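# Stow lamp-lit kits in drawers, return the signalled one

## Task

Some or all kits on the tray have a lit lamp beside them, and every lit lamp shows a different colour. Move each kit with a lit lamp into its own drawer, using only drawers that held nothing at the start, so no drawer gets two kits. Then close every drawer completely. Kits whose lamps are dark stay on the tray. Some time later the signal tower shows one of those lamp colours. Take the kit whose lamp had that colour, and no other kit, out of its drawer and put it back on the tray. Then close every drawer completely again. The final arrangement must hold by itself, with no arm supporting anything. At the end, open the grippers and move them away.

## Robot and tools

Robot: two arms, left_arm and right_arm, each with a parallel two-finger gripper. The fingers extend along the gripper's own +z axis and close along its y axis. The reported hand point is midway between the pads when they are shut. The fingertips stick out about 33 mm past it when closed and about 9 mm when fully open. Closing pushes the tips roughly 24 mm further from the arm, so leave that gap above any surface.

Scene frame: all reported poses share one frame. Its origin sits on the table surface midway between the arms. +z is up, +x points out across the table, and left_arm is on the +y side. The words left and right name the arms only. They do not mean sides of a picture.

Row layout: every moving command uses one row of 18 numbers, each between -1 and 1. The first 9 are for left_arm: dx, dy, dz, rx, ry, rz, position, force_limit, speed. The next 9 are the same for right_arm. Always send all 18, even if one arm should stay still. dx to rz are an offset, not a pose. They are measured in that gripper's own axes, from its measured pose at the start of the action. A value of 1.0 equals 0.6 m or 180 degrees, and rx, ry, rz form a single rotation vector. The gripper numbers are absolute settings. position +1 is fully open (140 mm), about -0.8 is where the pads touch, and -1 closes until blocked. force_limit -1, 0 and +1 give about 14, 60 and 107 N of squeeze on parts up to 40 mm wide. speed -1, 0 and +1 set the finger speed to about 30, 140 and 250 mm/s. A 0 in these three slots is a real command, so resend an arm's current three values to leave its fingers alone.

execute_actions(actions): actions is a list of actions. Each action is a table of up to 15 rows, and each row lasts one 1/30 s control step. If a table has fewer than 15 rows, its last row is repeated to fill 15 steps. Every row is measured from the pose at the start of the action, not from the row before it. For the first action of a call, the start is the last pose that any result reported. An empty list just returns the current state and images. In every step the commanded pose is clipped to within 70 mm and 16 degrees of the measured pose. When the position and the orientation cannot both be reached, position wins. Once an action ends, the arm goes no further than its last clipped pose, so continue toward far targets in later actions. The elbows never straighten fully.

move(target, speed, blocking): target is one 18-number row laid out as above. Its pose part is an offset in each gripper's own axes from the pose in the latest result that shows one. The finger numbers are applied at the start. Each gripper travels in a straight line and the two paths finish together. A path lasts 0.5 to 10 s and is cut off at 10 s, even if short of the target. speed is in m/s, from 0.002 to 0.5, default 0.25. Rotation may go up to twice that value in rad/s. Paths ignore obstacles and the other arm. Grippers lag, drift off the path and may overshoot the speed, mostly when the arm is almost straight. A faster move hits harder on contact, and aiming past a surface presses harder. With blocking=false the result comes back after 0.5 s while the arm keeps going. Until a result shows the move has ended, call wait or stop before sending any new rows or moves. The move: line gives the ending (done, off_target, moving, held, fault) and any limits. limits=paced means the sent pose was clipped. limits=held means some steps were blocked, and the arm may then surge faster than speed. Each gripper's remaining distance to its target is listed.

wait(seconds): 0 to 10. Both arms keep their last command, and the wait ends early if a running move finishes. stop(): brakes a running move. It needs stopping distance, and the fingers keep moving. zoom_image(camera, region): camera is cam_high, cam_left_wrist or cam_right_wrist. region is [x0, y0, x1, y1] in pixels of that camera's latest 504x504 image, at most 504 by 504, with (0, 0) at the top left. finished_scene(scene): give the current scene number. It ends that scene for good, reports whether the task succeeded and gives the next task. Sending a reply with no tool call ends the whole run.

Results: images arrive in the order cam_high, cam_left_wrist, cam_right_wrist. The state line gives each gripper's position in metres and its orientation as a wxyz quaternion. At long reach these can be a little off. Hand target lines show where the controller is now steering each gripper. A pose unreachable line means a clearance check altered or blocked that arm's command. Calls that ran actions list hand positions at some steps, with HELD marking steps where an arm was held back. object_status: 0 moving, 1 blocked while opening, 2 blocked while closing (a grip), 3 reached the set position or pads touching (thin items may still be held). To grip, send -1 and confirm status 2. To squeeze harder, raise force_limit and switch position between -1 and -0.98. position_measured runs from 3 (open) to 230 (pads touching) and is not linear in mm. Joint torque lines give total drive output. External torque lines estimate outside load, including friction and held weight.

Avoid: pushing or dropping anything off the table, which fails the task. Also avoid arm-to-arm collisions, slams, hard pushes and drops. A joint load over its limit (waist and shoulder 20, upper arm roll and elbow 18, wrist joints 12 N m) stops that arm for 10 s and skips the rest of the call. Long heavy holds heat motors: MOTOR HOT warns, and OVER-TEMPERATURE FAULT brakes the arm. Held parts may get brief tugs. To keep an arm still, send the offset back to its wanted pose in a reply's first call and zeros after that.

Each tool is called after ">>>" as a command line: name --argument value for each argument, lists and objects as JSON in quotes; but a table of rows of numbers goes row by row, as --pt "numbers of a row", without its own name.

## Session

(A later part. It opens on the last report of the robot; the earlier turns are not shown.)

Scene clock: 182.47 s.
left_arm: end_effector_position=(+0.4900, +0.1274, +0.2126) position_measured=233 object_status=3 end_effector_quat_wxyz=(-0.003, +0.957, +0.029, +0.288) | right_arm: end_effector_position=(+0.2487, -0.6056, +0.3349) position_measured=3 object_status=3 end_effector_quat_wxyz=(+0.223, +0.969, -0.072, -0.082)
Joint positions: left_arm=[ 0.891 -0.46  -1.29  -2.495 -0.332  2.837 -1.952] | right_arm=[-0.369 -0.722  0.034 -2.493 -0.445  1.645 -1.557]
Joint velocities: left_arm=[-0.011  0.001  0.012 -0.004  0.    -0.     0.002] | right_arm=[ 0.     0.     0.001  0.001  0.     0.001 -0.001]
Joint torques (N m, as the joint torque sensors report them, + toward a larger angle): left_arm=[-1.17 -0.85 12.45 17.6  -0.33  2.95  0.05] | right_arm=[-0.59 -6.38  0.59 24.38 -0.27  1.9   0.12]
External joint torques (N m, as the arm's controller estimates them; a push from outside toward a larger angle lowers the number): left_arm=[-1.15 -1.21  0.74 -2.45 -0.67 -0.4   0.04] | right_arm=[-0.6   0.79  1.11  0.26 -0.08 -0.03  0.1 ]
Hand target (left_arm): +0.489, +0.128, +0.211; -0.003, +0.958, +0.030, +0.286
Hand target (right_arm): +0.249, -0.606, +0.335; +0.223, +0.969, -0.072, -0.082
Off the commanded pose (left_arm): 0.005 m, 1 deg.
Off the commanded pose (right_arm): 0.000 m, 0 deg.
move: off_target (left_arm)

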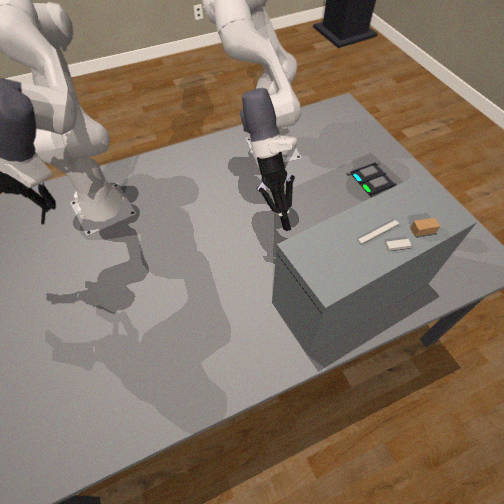

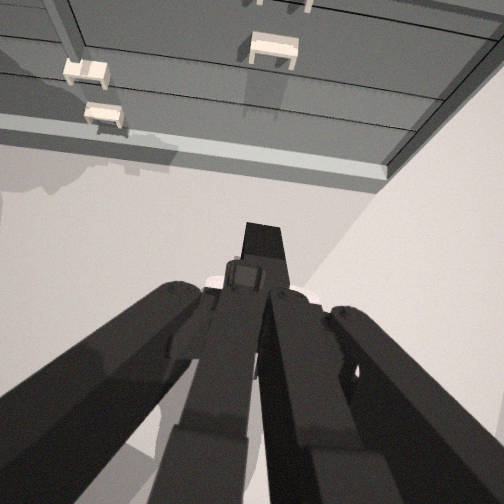

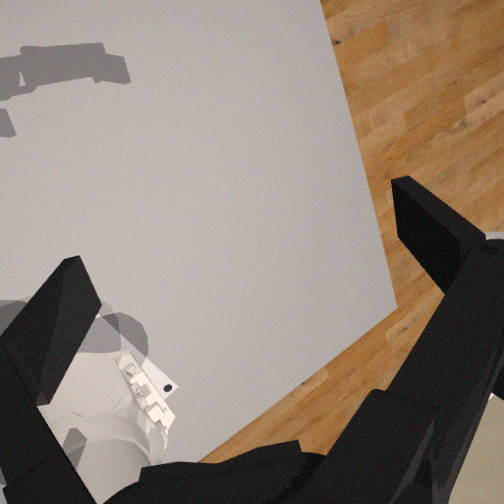

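>>> move --target '[0.212,-0.003,0.142,0,0,0,-0.2,0,0,0,0,0,0,0,0,1,0,0]' --speed 0.08

>>> move --target '[0,0,0,0,0,0,-1,0,0,0,0,0,0,0,0,1,0,0]'

Scene clock: 186.60 s.
left_arm: end_effector_position=(+0.6271, +0.1323, +0.2084) position_measured=154 object_status=3 end_effector_quat_wxyz=(+0.005, +0.962, +0.041, +0.270) | right_arm: end_effector_position=(+0.2487, -0.6056, +0.3349) position_measured=3 object_status=3 end_effector_quat_wxyz=(+0.223, +0.969, -0.072, -0.082)
Joint positions: left_arm=[ 1.865 -0.408 -2.074 -2.06  -0.28   2.752 -1.894] | right_arm=[-0.369 -0.722  0.034 -2.493 -0.445  1.645 -1.557]
Joint velocities: left_arm=[ 0.015  0.001 -0.016  0.007  0.004 -0.011  0.001] | right_arm=[ 0.    -0.    -0.001 -0.001 -0.001  0.     0.   ]
Joint torques (N m, as the joint torque sensors report them, + toward a larger angle): left_arm=[10.37 16.01 12.76 26.24  1.94  9.34  1.35] | right_arm=[-0.32 -6.67  0.39 24.38 -0.3   1.91  0.11]
External joint torques (N m, as the arm's controller estimates them; a push from outside toward a larger angle lowers the number): left_arm=[10.55 -8.72  1.35  4.52  1.41  5.96  1.33] | right_arm=[-0.34  0.46  0.92  0.32 -0.12 -0.01  0.09]
Hand target (left_arm): +0.643, +0.139, +0.220; -0.001, +0.956, +0.031, +0.292
Hand target (right_arm): +0.249, -0.606, +0.335; +0.223, +0.969, -0.072, -0.082
Off the commanded pose (left_arm): 0.017 m, 3 deg.
Off the commanded pose (right_arm): 0.000 m, 0 deg.
move: off_target (left_arm)

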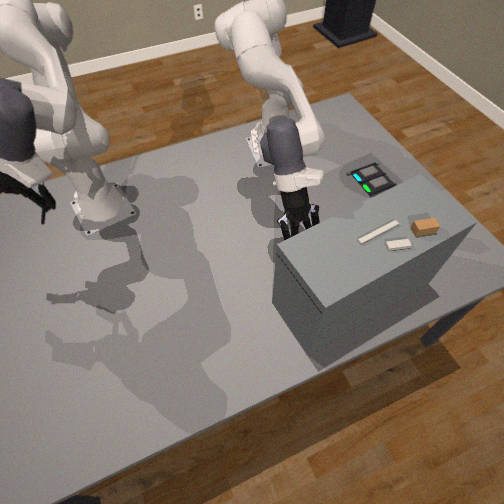

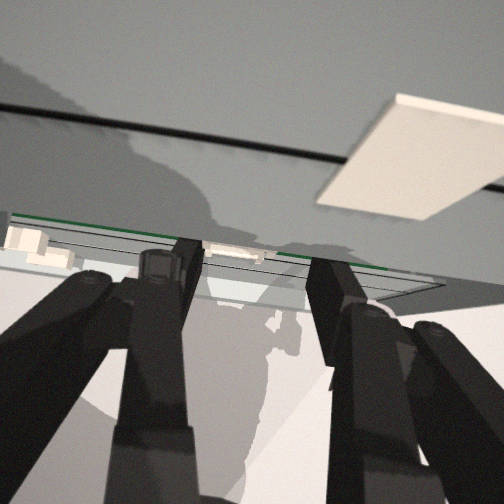

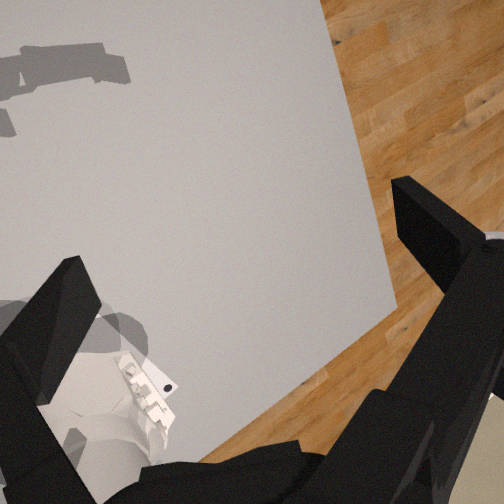

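Scene clock: 187.10 s.
left_arm: end_effector_position=(+0.6238, +0.1412, +0.2066) position_measured=197 object_status=2 end_effector_quat_wxyz=(+0.004, +0.964, +0.050, +0.260) | right_arm: end_effector_position=(+0.2487, -0.6056, +0.3349) position_measured=3 object_status=3 end_effector_quat_wxyz=(+0.223, +0.969, -0.072, -0.082)
Joint positions: left_arm=[ 1.864 -0.399 -2.063 -2.065 -0.28   2.731 -1.897] | right_arm=[-0.369 -0.722  0.034 -2.493 -0.445  1.645 -1.557]
Joint velocities: left_arm=[-0.    -0.     0.     0.001  0.     0.    -0.   ] | right_arm=[-0.     0.     0.002 -0.001  0.    -0.     0.001]
Joint torques (N m, as the joint torque sensors report them, + toward a larger angle): left_arm=[-1.13 16.73  6.5  23.51  0.37  6.34  0.26] | right_arm=[-0.36 -6.54  0.47 24.3  -0.27  1.92  0.15]
External joint torques (N m, as the arm's controller estimates them; a push from outside toward a larger angle lowers the number): left_arm=[-1.22 -7.56 -4.96  1.66 -0.16  2.97  0.24] | right_arm=[-0.38  0.53  1.    0.31 -0.09  0.01  0.13]
Hand target (left_arm): +0.627, +0.132, +0.208; +0.005, +0.962, +0.041, +0.270
Hand target (right_arm): +0.249, -0.606, +0.335; +0.223, +0.969, -0.072, -0.082
Off the commanded pose (left_arm): 0.010 m, 1 deg.
Off the commanded pose (right_arm): 0.000 m, 0 deg.
move: off_target (left_arm)

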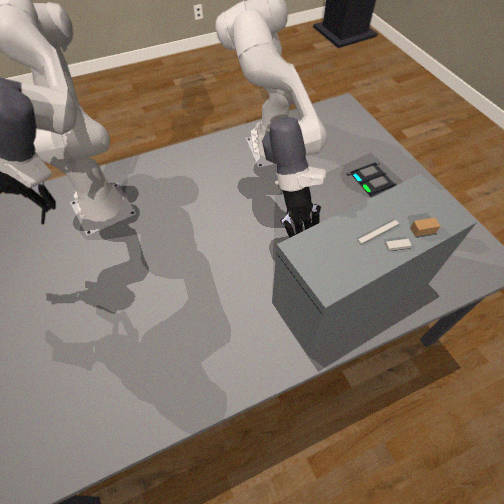

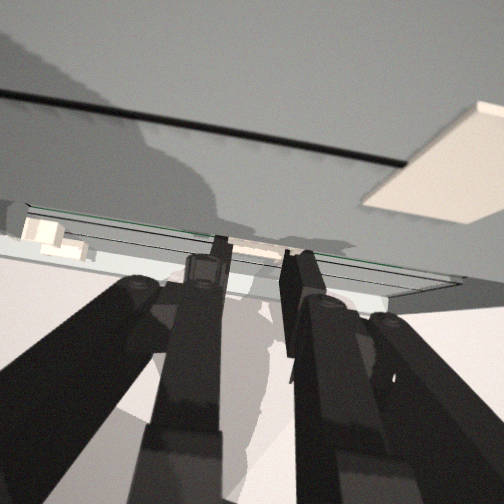

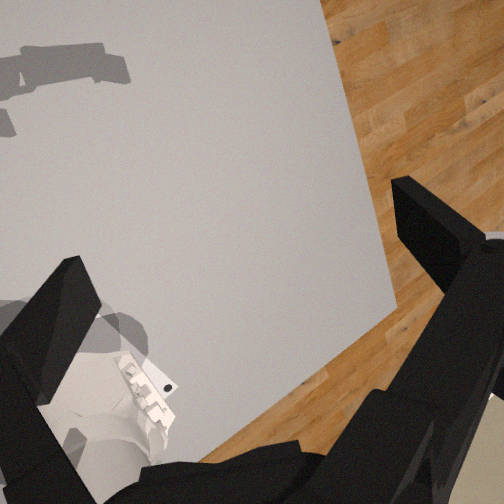

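>>> move --target '[-0.183,-0.002,-0.104,0,0.01,0.006,-1,0,0,0,0,0,0,0,0,1,0,0]' --speed 0.07

Scene clock: 190.37 s.
left_arm: end_effector_position=(+0.4982, +0.1292, +0.2008) position_measured=199 object_status=2 end_effector_quat_wxyz=(-0.002, +0.961, +0.039, +0.273) | right_arm: end_effector_position=(+0.2487, -0.6056, +0.3349) position_measured=3 object_status=3 end_effector_quat_wxyz=(+0.223, +0.969, -0.072, -0.082)
Joint positions: left_arm=[ 0.983 -0.413 -1.361 -2.461 -0.28   2.827 -1.994] | right_arm=[-0.369 -0.722  0.034 -2.493 -0.445  1.645 -1.557]
Joint velocities: left_arm=[-0.013  0.001  0.012 -0.006  0.001  0.     0.   ] | right_arm=[-0.    -0.001 -0.     0.    -0.    -0.001  0.001]
Joint torques (N m, as the joint torque sensors report them, + toward a larger angle): left_arm=[-0.63 -0.56 11.84 17.3  -0.48  3.39  0.13] | right_arm=[-0.57 -6.4   0.44 24.22 -0.29  1.94  0.11]
External joint torques (N m, as the arm's controller estimates them; a push from outside toward a larger angle lowers the number): left_arm=[-0.63 -1.86  0.78 -3.01 -0.8   0.07  0.12] | right_arm=[-0.54  0.76  1.02  0.13 -0.1   0.02  0.09]
Hand target (left_arm): +0.497, +0.130, +0.200; -0.002, +0.961, +0.040, +0.272
Hand target (right_arm): +0.249, -0.606, +0.335; +0.223, +0.969, -0.072, -0.082
Off the commanded pose (left_arm): 0.005 m, 1 deg.
Off the commanded pose (right_arm): 0.000 m, 0 deg.
move: off_target (left_arm)

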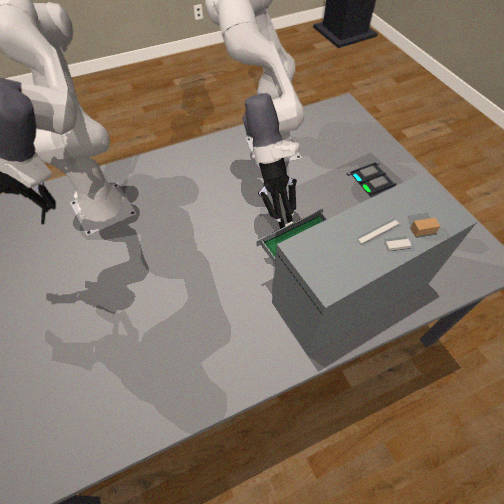

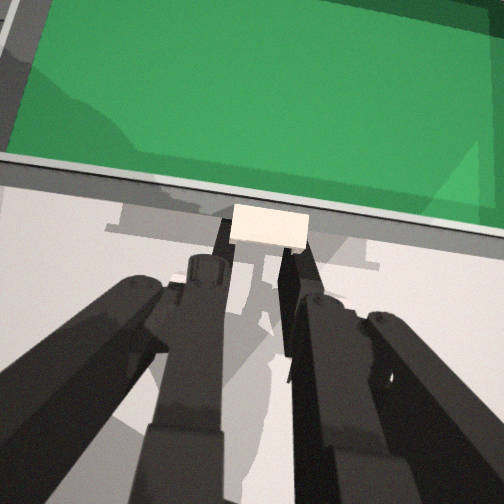

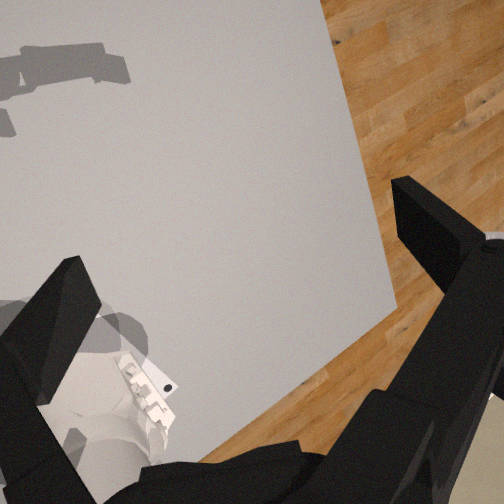

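>>> move --target '[0,0,0,0,0,0,0.2,0,0,0,0,0,0,0,0,1,0,0]'

>>> move --target '[0,0,-0.18,0,-0.037,0.022,0.2,0,0,0,0,0,0,0,0,1,0,0]'

>>> move --target '[-0.3,-0.9,0.135,0,0,0,0.2,0,0,0,0,0,0,0,0,1,0,0]' --speed 0.3

Scene clock: 192.87 s.
left_arm: end_effector_position=(+0.4980, +0.1292, +0.2007) position_measured=104 object_status=3 end_effector_quat_wxyz=(-0.002, +0.961, +0.039, +0.273) | right_arm: end_effector_position=(+0.2487, -0.6056, +0.3349) position_measured=3 object_status=3 end_effector_quat_wxyz=(+0.223, +0.969, -0.072, -0.082)
Joint positions: left_arm=[ 0.982 -0.413 -1.36  -2.461 -0.28   2.827 -1.994] | right_arm=[-0.369 -0.722  0.034 -2.493 -0.445  1.645 -1.557]
Joint velocities: left_arm=[-0.001 -0.001 -0.     0.002 -0.001 -0.001 -0.002] | right_arm=[ 0.001 -0.     0.    -0.001 -0.001 -0.001 -0.   ]
Joint torques (N m, as the joint torque sensors report them, + toward a larger angle): left_arm=[ 1.    0.53 10.2  19.97  0.27  3.3   0.16] | right_arm=[-0.41 -6.57  0.59 24.5  -0.31  1.93  0.1 ]
External joint torques (N m, as the arm's controller estimates them; a push from outside toward a larger angle lowers the number): left_arm=[ 1.1  -0.66 -0.81 -0.44 -0.06 -0.03  0.14] | right_arm=[-0.43  0.5   1.13  0.48 -0.12  0.01  0.08]
Hand target (left_arm): +0.498, +0.129, +0.201; -0.002, +0.961, +0.039, +0.273
Hand target (right_arm): +0.249, -0.606, +0.335; +0.223, +0.969, -0.072, -0.082
Off the commanded pose (left_arm): 0.000 m, 0 deg.
Off the commanded pose (right_arm): 0.000 m, 0 deg.
move: done

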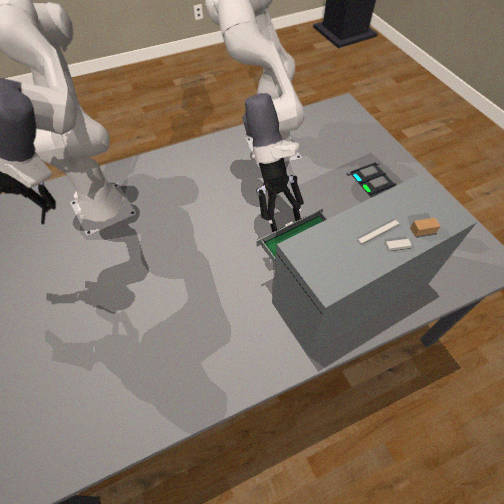

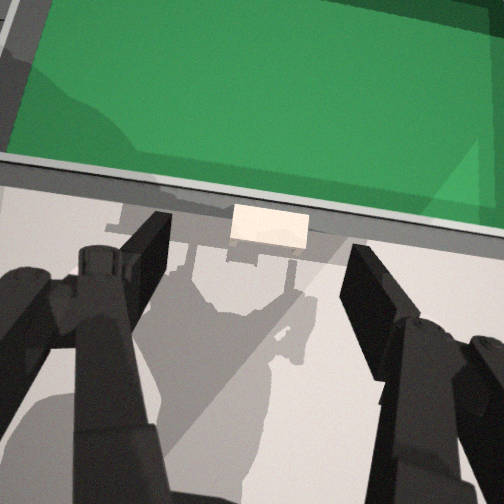

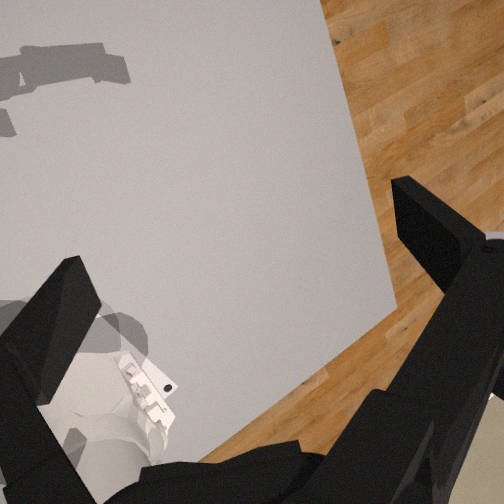

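Scene clock: 194.13 s.
left_arm: end_effector_position=(+0.4418, +0.1297, +0.2920) position_measured=104 object_status=3 end_effector_quat_wxyz=(-0.013, +0.976, +0.012, +0.218) | right_arm: end_effector_position=(+0.2487, -0.6056, +0.3349) position_measured=3 object_status=3 end_effector_quat_wxyz=(+0.223, +0.969, -0.072, -0.082)
Joint positions: left_arm=[ 0.6   -0.566 -0.931 -2.377 -0.33   2.391 -1.867] | right_arm=[-0.369 -0.722  0.034 -2.493 -0.445  1.645 -1.557]
Joint velocities: left_arm=[ 0.001 -0.    -0.001  0.     0.001 -0.012  0.014] | right_arm=[ 0.     0.     0.    -0.002  0.    -0.001 -0.001]
Joint torques (N m, as the joint torque sensors report them, + toward a larger angle): left_arm=[-0.92 -3.83 13.14 22.34  1.76  2.89  0.35] | right_arm=[-0.45 -6.25  0.59 24.54 -0.29  1.94  0.12]
External joint torques (N m, as the arm's controller estimates them; a push from outside toward a larger angle lowers the number): left_arm=[-0.89  0.45  1.08 -0.01  0.98 -0.36  0.34] | right_arm=[-0.43  0.75  1.15  0.6  -0.11  0.04  0.1 ]
Hand target (left_arm): +0.441, +0.130, +0.292; -0.015, +0.976, +0.007, +0.216
Hand target (right_arm): +0.249, -0.606, +0.335; +0.223, +0.969, -0.072, -0.082
Off the commanded pose (left_arm): 0.003 m, 1 deg.
Off the commanded pose (right_arm): 0.000 m, 0 deg.
move: done

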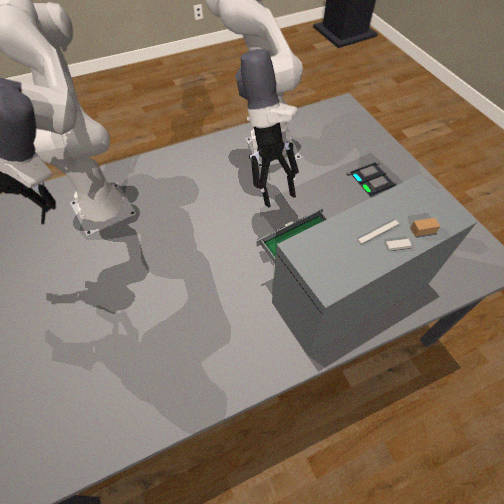

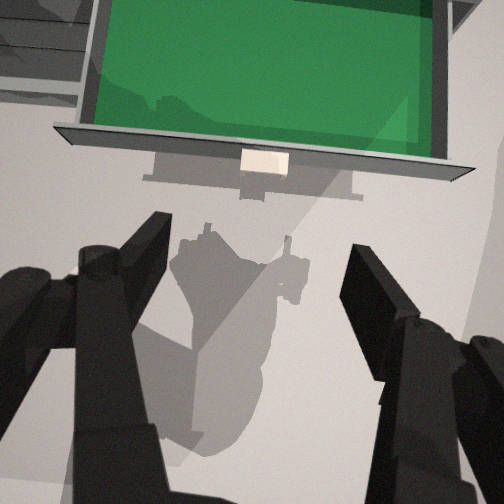

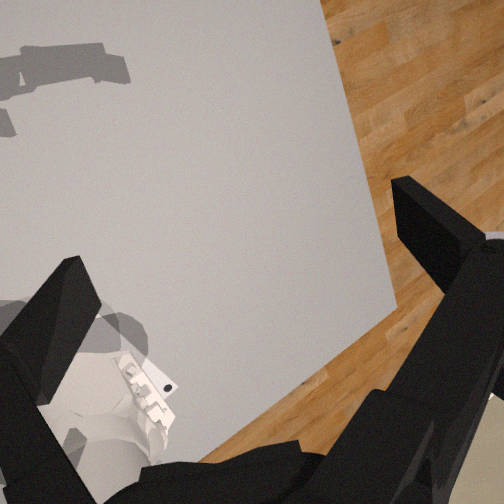

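Scene clock: 197.17 s.
left_arm: end_effector_position=(+0.2965, +0.6733, +0.1475) position_measured=104 object_status=3 end_effector_quat_wxyz=(-0.011, +0.976, +0.019, +0.215) | right_arm: end_effector_position=(+0.2487, -0.6056, +0.3349) position_measured=3 object_status=3 end_effector_quat_wxyz=(+0.223, +0.969, -0.072, -0.082)
Joint positions: left_arm=[ 0.268 -0.449  0.761 -2.786 -0.022  2.758 -0.702] | right_arm=[-0.369 -0.722  0.034 -2.493 -0.445  1.645 -1.557]
Joint velocities: left_arm=[-0.003 -0.001  0.003 -0.001  0.004 -0.     0.026] | right_arm=[-0.     0.     0.     0.     0.001  0.    -0.   ]
Joint torques (N m, as the joint torque sensors report them, + toward a larger angle): left_arm=[-1.95 -9.17 -7.75 20.88  1.92  2.55  0.26] | right_arm=[-0.49 -6.22  0.59 24.43 -0.3   1.93  0.12]
External joint torques (N m, as the arm's controller estimates them; a push from outside toward a larger angle lowers the number): left_arm=[-1.94 -0.81 -0.54  0.71  0.96 -0.43  0.25] | right_arm=[-0.51  0.83  1.11  0.4  -0.12  0.01  0.1 ]
Hand target (left_arm): +0.297, +0.674, +0.149; -0.013, +0.976, +0.011, +0.216
Hand target (right_arm): +0.249, -0.606, +0.335; +0.223, +0.969, -0.072, -0.082
Off the commanded pose (left_arm): 0.007 m, 1 deg.
Off the commanded pose (right_arm): 0.000 m, 0 deg.
move: off_target (left_arm)

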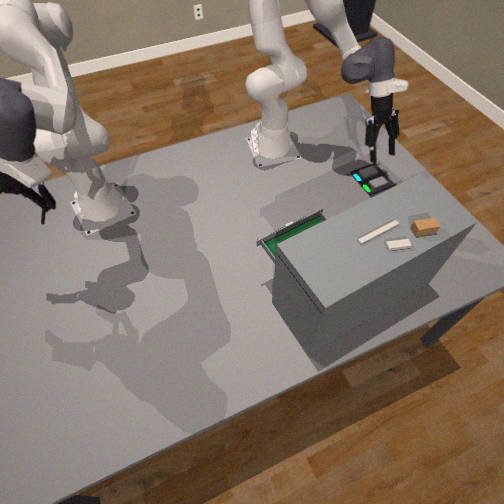

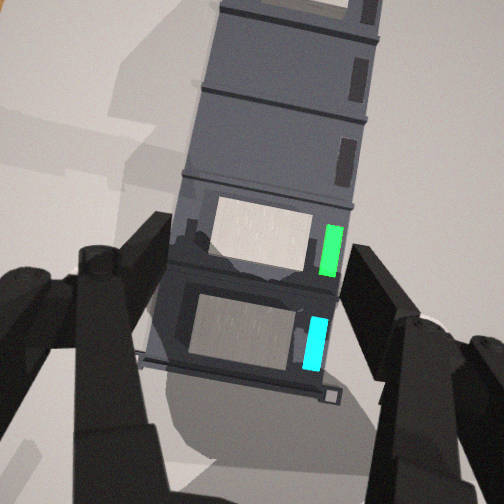

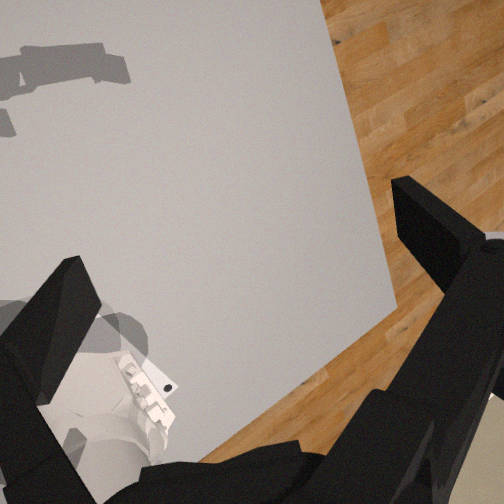

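>>> move --target '[-0.008,0.008,0.156,0,0,0.008,0.2,0,0,0,0,0,0,0,0,1,0,0]' --speed 0.12

Scene clock: 199.90 s.
left_arm: end_effector_position=(+0.3378, +0.6711, +0.0649) position_measured=104 object_status=3 end_effector_quat_wxyz=(-0.012, +0.975, +0.012, +0.222) | right_arm: end_effector_position=(+0.2487, -0.6056, +0.3349) position_measured=3 object_status=3 end_effector_quat_wxyz=(+0.223, +0.969, -0.072, -0.082)
Joint positions: left_arm=[-0.608 -0.241  1.481 -2.726 -0.481  3.039 -0.345] | right_arm=[-0.369 -0.722  0.034 -2.493 -0.445  1.645 -1.557]
Joint velocities: left_arm=[-0.003 -0.002  0.003 -0.002  0.01   0.008  0.017] | right_arm=[ 0.001  0.    -0.001 -0.001  0.    -0.001  0.   ]
Joint torques (N m, as the joint torque sensors report them, + toward a larger angle): left_arm=[-1.54  2.15 -5.38 14.53  2.17  3.01  0.29] | right_arm=[-0.45 -6.52  0.42 24.3  -0.25  1.92  0.09]
External joint torques (N m, as the arm's controller estimates them; a push from outside toward a larger angle lowers the number): left_arm=[-1.45 -1.27  0.47 -1.81  1.04  0.36  0.28] | right_arm=[-0.48  0.52  0.94  0.31 -0.06  0.01  0.07]
Hand target (left_arm): +0.338, +0.670, +0.064; -0.014, +0.975, +0.005, +0.222
Hand target (right_arm): +0.249, -0.606, +0.335; +0.223, +0.969, -0.072, -0.082
Off the commanded pose (left_arm): 0.008 m, 1 deg.
Off the commanded pose (right_arm): 0.000 m, 0 deg.
move: off_target (left_arm)

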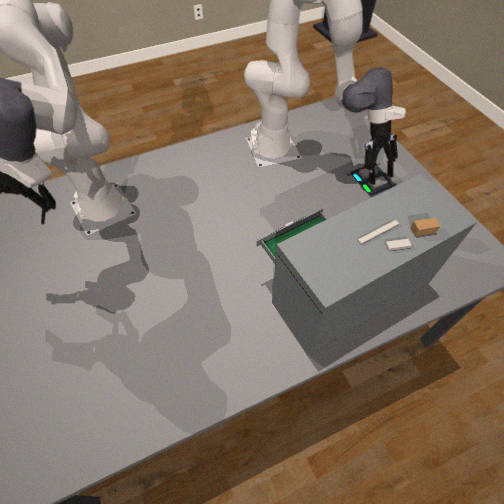

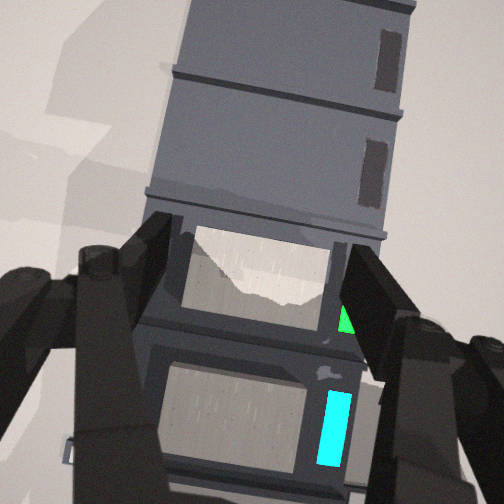

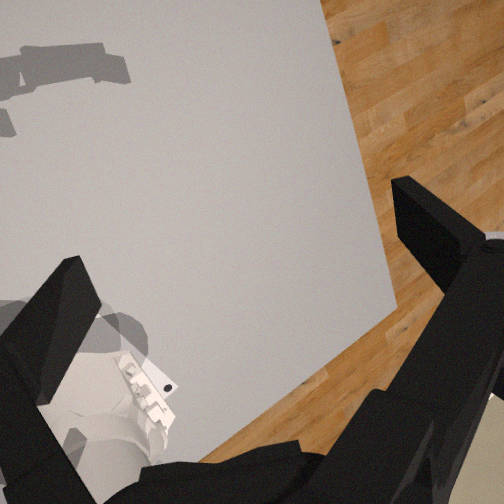

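>>> move --target '[-0.036,0,0.026,0,0,0.004,0.2,0,0,0,0,0,0,0,0,1,0,0]' --speed 0.05

>>> move --target '[0,0,0,0,0,0,-1,0,0,0,0,0,0,0,0,1,0,0]'

Scene clock: 202.33 s.
left_arm: end_effector_position=(+0.3252, +0.6714, +0.0425) position_measured=104 object_status=3 end_effector_quat_wxyz=(-0.010, +0.975, +0.012, +0.222) | right_arm: end_effector_position=(+0.2487, -0.6056, +0.3349) position_measured=3 object_status=3 end_effector_quat_wxyz=(+0.223, +0.969, -0.072, -0.082)
Joint positions: left_arm=[-0.772 -0.294  1.679 -2.747 -0.467  3.11  -0.304] | right_arm=[-0.369 -0.722  0.034 -2.493 -0.445  1.645 -1.557]
Joint velocities: left_arm=[-0.023 -0.006  0.023 -0.     0.012  0.028  0.018] | right_arm=[-0.     0.001 -0.002  0.    -0.    -0.    -0.001]
Joint torques (N m, as the joint torque sensors report them, + toward a larger angle): left_arm=[-0.34  6.87 -6.25 14.48  1.99  2.97  0.17] | right_arm=[-0.54 -6.42  0.77 24.45 -0.29  1.91  0.12]
External joint torques (N m, as the arm's controller estimates them; a push from outside toward a larger angle lowers the number): left_arm=[-0.35 -1.97  0.59 -0.42  0.84  0.36  0.16] | right_arm=[-0.48  0.57  1.41  0.45 -0.1   0.    0.1 ]
Hand target (left_arm): +0.326, +0.672, +0.043; -0.014, +0.975, +0.006, +0.223
Hand target (right_arm): +0.249, -0.606, +0.335; +0.223, +0.969, -0.072, -0.082
Off the commanded pose (left_arm): 0.001 m, 1 deg.
Off the commanded pose (right_arm): 0.000 m, 0 deg.
move: done

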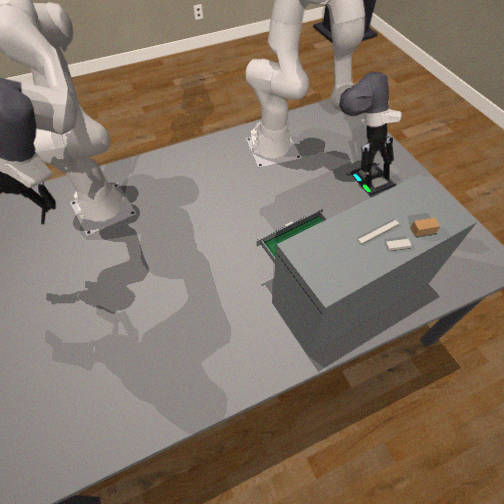

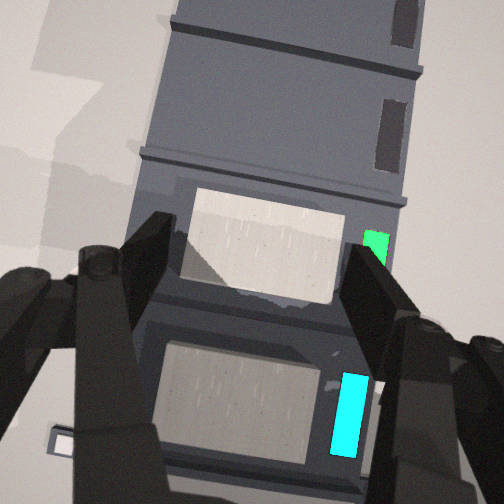

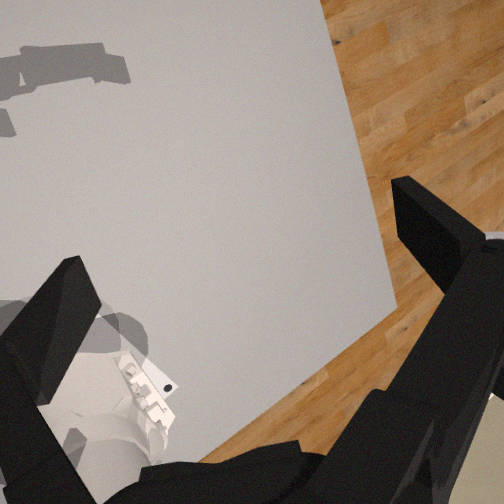

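Scene clock: 202.83 s.
left_arm: end_effector_position=(+0.3256, +0.6719, +0.0429) position_measured=132 object_status=2 end_effector_quat_wxyz=(-0.011, +0.975, +0.012, +0.223) | right_arm: end_effector_position=(+0.2487, -0.6056, +0.3349) position_measured=3 object_status=3 end_effector_quat_wxyz=(+0.223, +0.969, -0.072, -0.082)
Joint positions: left_arm=[-0.772 -0.294  1.679 -2.747 -0.467  3.11  -0.304] | right_arm=[-0.369 -0.722  0.034 -2.493 -0.445  1.645 -1.557]
Joint velocities: left_arm=[-0.001 -0.001 -0.002 -0.001 -0.001 -0.001  0.   ] | right_arm=[ 0.001 -0.001  0.     0.     0.     0.     0.001]
Joint torques (N m, as the joint torque sensors report them, + toward a larger angle): left_arm=[-0.3   7.32 -7.81 13.62  1.04  2.45  0.12] | right_arm=[-0.53 -6.56  0.72 24.39 -0.28  1.91  0.13]
External joint torques (N m, as the arm's controller estimates them; a push from outside toward a larger angle lowers the number): left_arm=[-0.22 -1.39 -0.93 -1.21 -0.12 -0.15  0.11] | right_arm=[-0.59  0.61  1.2   0.3  -0.11 -0.02  0.11]
Hand target (left_arm): +0.325, +0.671, +0.043; -0.010, +0.975, +0.012, +0.222
Hand target (right_arm): +0.249, -0.606, +0.335; +0.223, +0.969, -0.072, -0.082
Off the commanded pose (left_arm): 0.001 m, 0 deg.
Off the commanded pose (right_arm): 0.000 m, 0 deg.
move: done

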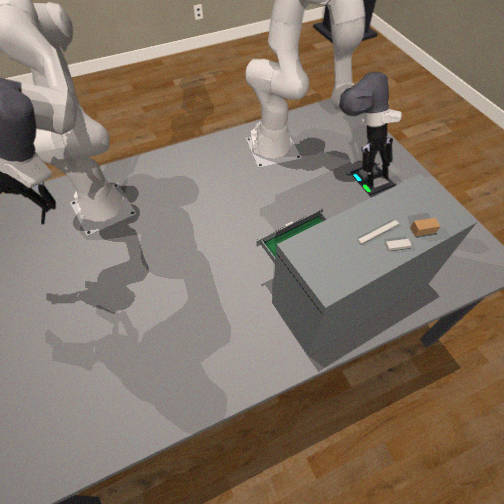

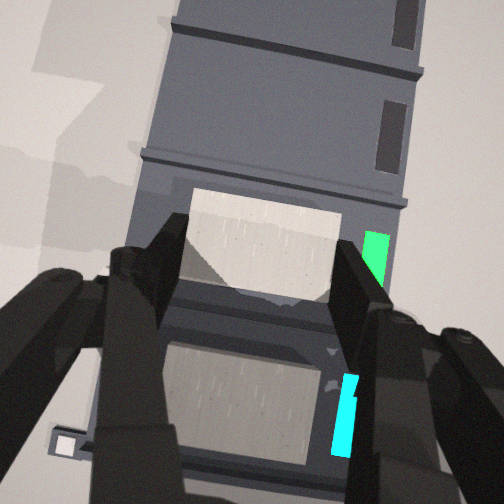

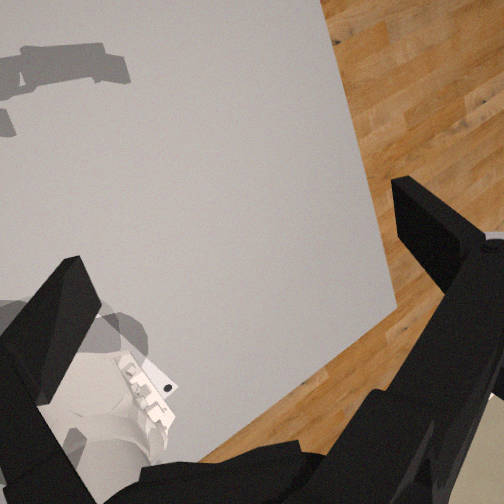

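>>> move --target '[0.07,0,-0.15,0,0,0,-1,0,0,0,0,0,0,0,0,1,0,0]'

>>> move --target '[0.378,0.895,-0.11,0,0.022,-0.01,-1,0,0,0,0,0,0,0,0,1,0,0]' --speed 0.3

Scene clock: 205.93 s.
left_arm: end_effector_position=(+0.3207, +0.6695, +0.1381) position_measured=132 object_status=2 end_effector_quat_wxyz=(-0.012, +0.976, +0.006, +0.216) | right_arm: end_effector_position=(+0.2487, -0.6056, +0.3349) position_measured=3 object_status=3 end_effector_quat_wxyz=(+0.223, +0.969, -0.072, -0.082)
Joint positions: left_arm=[ 0.202 -0.36   0.749 -2.753 -0.164  2.804 -0.612] | right_arm=[-0.369 -0.722  0.034 -2.493 -0.445  1.645 -1.557]
Joint velocities: left_arm=[ 0.002  0.001 -0.003  0.    -0.002 -0.006 -0.029] | right_arm=[ 0.    -0.     0.001  0.    -0.001  0.001 -0.001]
Joint torques (N m, as the joint torque sensors report them, + toward a larger angle): left_arm=[  2.3  -10.19  -8.16  19.39  -0.2    2.54  -0.05] | right_arm=[-0.23 -6.4   0.42 24.29 -0.29  1.91  0.12]
External joint torques (N m, as the arm's controller estimates them; a push from outside toward a larger angle lowers the number): left_arm=[ 2.36  0.12 -2.13 -0.64 -1.2  -0.38 -0.06] | right_arm=[-0.27  0.76  0.91  0.2  -0.11 -0.02  0.1 ]
Hand target (left_arm): +0.320, +0.670, +0.138; -0.010, +0.976, +0.014, +0.216
Hand target (right_arm): +0.249, -0.606, +0.335; +0.223, +0.969, -0.072, -0.082
Off the commanded pose (left_arm): 0.006 m, 1 deg.
Off the commanded pose (right_arm): 0.000 m, 0 deg.
move: off_target (left_arm)

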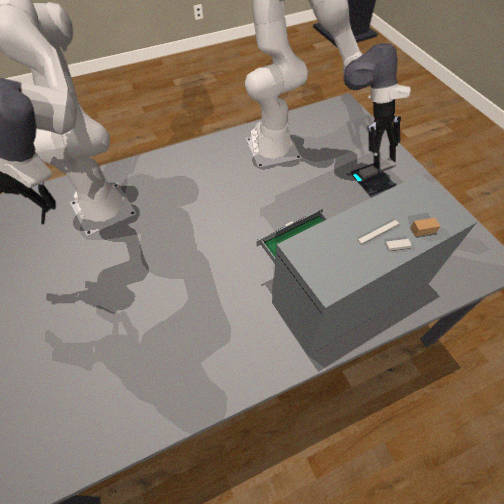

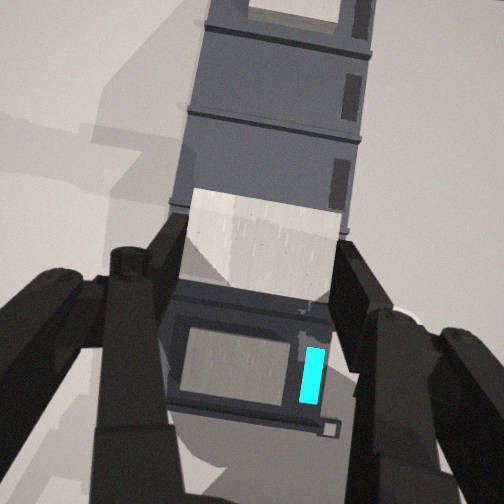

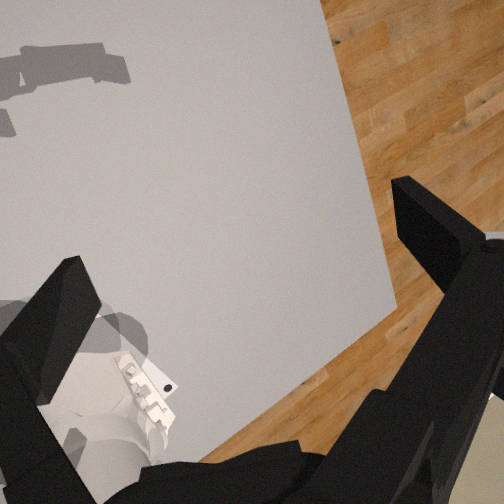

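Scene clock: 208.93 s.
left_arm: end_effector_position=(+0.5077, +0.1284, +0.2862) position_measured=132 object_status=2 end_effector_quat_wxyz=(-0.009, +0.968, +0.015, +0.252) | right_arm: end_effector_position=(+0.2487, -0.6056, +0.3349) position_measured=3 object_status=3 end_effector_quat_wxyz=(+0.223, +0.969, -0.072, -0.082)
Joint positions: left_arm=[ 0.865 -0.464 -1.15  -2.287 -0.304  2.531 -1.867] | right_arm=[-0.369 -0.722  0.034 -2.493 -0.445  1.645 -1.557]
Joint velocities: left_arm=[ 0.001  0.001 -0.001  0.001  0.    -0.007 -0.026] | right_arm=[-0.     0.     0.    -0.001 -0.001 -0.    -0.001]
Joint torques (N m, as the joint torque sensors report them, + toward a larger angle): left_arm=[ 2.07 -3.84 10.49 23.83 -0.4   3.04 -0.12] | right_arm=[-0.36 -6.44  0.44 24.31 -0.29  1.91  0.13]
External joint torques (N m, as the arm's controller estimates them; a push from outside toward a larger angle lowers the number): left_arm=[ 2.03 -2.1  -1.72  1.48 -1.08 -0.29 -0.13] | right_arm=[-0.37  0.55  0.99  0.34 -0.11  0.    0.11]
Hand target (left_arm): +0.508, +0.128, +0.287; -0.007, +0.967, +0.022, +0.252
Hand target (right_arm): +0.249, -0.606, +0.335; +0.223, +0.969, -0.072, -0.082
Off the commanded pose (left_arm): 0.006 m, 1 deg.
Off the commanded pose (right_arm): 0.000 m, 0 deg.
move: off_target (left_arm)

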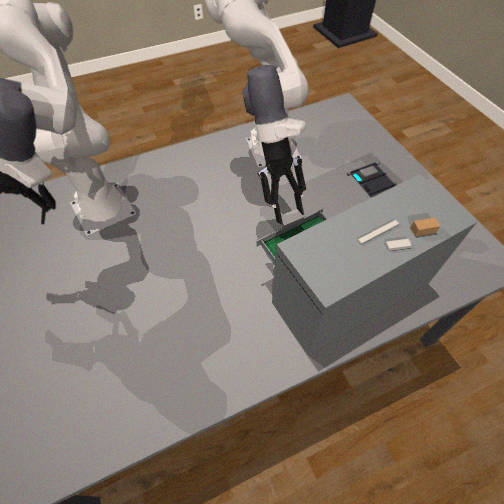

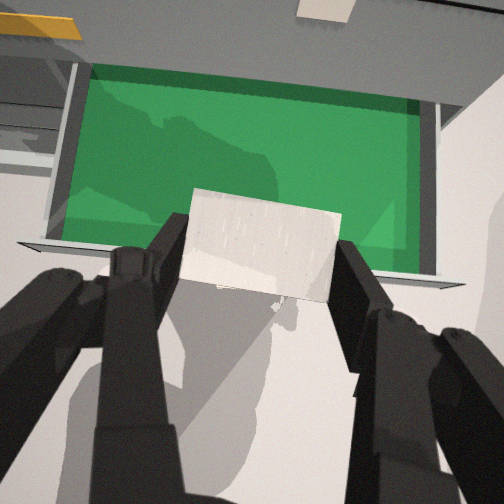

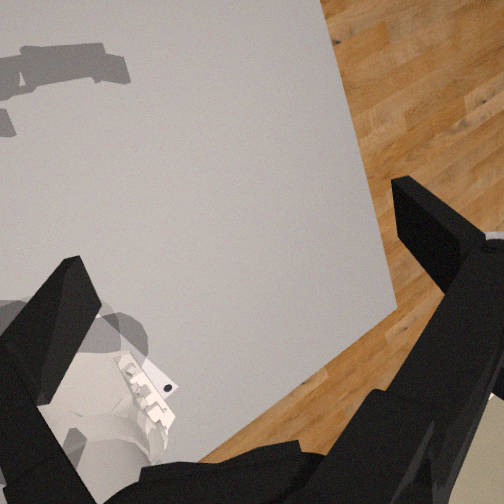

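>>> execute_actions --actions '[]'

>>> move --target '[0.074,-0.005,0.075,0,0,0,-1,0,0,0,0,0,0,0,0,1,0,0]' --speed 0.1

Scene clock: 217.83 s.
left_arm: end_effector_position=(+0.5076, +0.1284, +0.2861) position_measured=132 object_status=2 end_effector_quat_wxyz=(-0.008, +0.968, +0.019, +0.251) | right_arm: end_effector_position=(+0.2487, -0.6056, +0.3349) position_measured=3 object_status=3 end_effector_quat_wxyz=(+0.223, +0.969, -0.072, -0.082)
Joint positions: left_arm=[ 0.865 -0.464 -1.151 -2.287 -0.304  2.53  -1.875] | right_arm=[-0.369 -0.722  0.034 -2.493 -0.445  1.645 -1.557]
Joint velocities: left_arm=[ 0.001 -0.001 -0.001  0.    -0.001  0.    -0.001] | right_arm=[ 0.     0.001  0.     0.    -0.002 -0.    -0.   ]
Joint torques (N m, as the joint torque sensors report them, + toward a larger angle): left_arm=[ 1.69 -4.11 10.73 23.25 -0.47  3.11 -0.05] | right_arm=[-0.48 -6.47  0.42 24.51 -0.3   1.93  0.12]
External joint torques (N m, as the arm's controller estimates them; a push from outside toward a larger angle lowers the number): left_arm=[ 1.72 -2.26 -1.44  0.88 -1.15 -0.22 -0.06] | right_arm=[-0.5   0.66  0.94  0.41 -0.11  0.    0.1 ]
Hand target (left_arm): +0.508, +0.128, +0.287; -0.007, +0.967, +0.022, +0.252
Hand target (right_arm): +0.249, -0.606, +0.335; +0.223, +0.969, -0.072, -0.082
Off the commanded pose (left_arm): 0.006 m, 0 deg.
Off the commanded pose (right_arm): 0.000 m, 0 deg.

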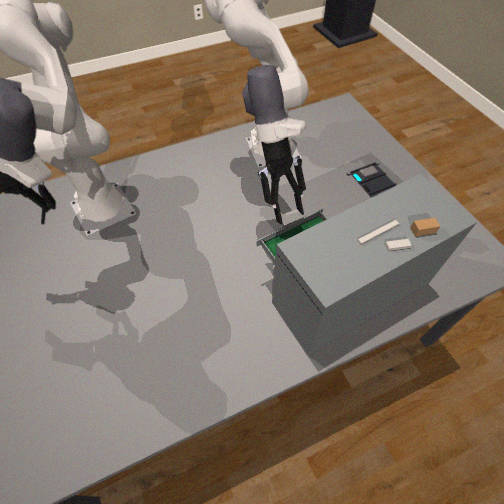

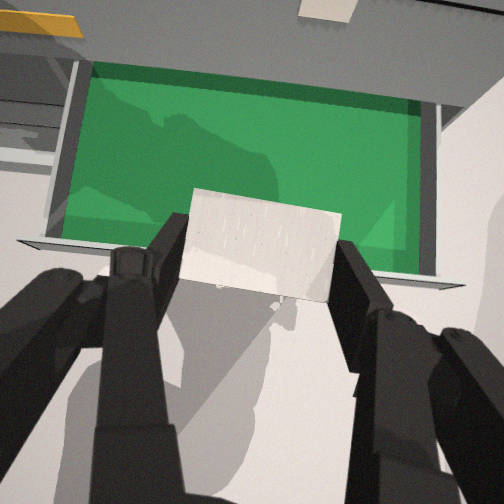

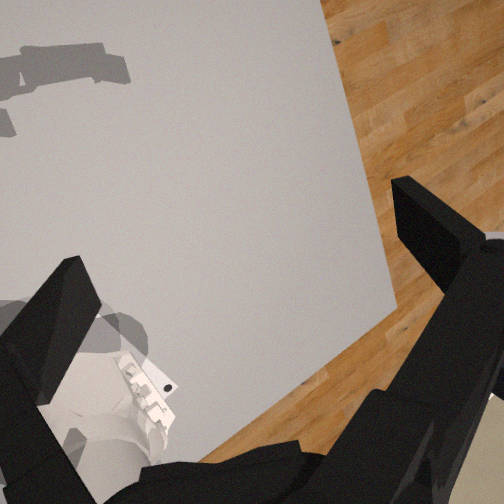

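Scene clock: 218.97 s.
left_arm: end_effector_position=(+0.5668, +0.1342, +0.2696) position_measured=132 object_status=2 end_effector_quat_wxyz=(-0.007, +0.968, +0.017, +0.251) | right_arm: end_effector_position=(+0.2487, -0.6056, +0.3349) position_measured=3 object_status=3 end_effector_quat_wxyz=(+0.223, +0.969, -0.072, -0.082)
Joint positions: left_arm=[ 1.262 -0.322 -1.496 -2.154 -0.177  2.586 -1.917] | right_arm=[-0.369 -0.722  0.034 -2.493 -0.445  1.645 -1.557]
Joint velocities: left_arm=[ 0.015 -0.007 -0.016  0.005  0.001 -0.001 -0.005] | right_arm=[ 0.001 -0.     0.001 -0.001 -0.001 -0.     0.   ]
Joint torques (N m, as the joint torque sensors report them, + toward a larger angle): left_arm=[ 1.96  2.5   8.77 24.01  0.21  3.68 -0.09] | right_arm=[-0.4  -6.15  0.55 24.3  -0.26  1.96  0.12]
External joint torques (N m, as the arm's controller estimates them; a push from outside toward a larger angle lowers the number): left_arm=[ 1.94 -2.48 -1.23  1.08 -0.39  0.4  -0.11] | right_arm=[-0.44  0.99  1.05  0.24 -0.08  0.03  0.1 ]
Hand target (left_arm): +0.569, +0.134, +0.272; -0.006, +0.967, +0.020, +0.253
Hand target (right_arm): +0.249, -0.606, +0.335; +0.223, +0.969, -0.072, -0.082
Off the commanded pose (left_arm): 0.002 m, 0 deg.
Off the commanded pose (right_arm): 0.000 m, 0 deg.
move: done

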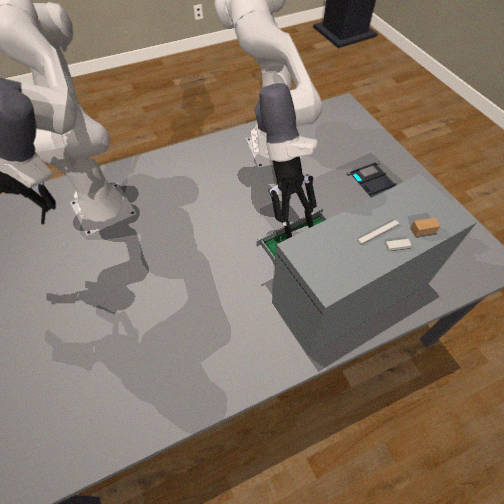

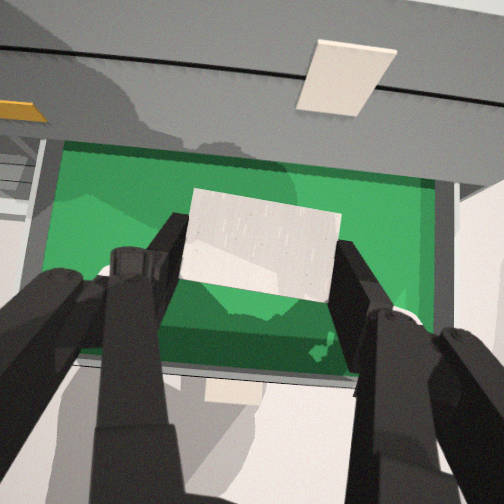

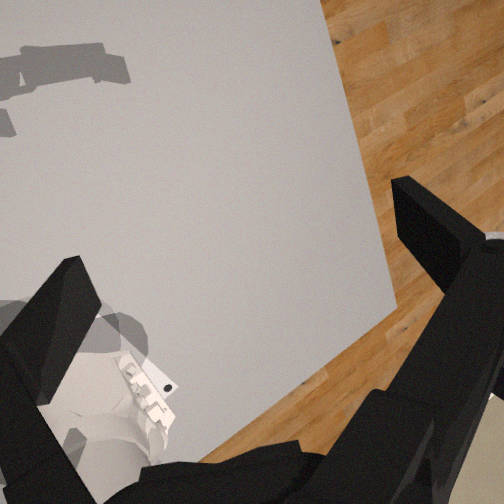

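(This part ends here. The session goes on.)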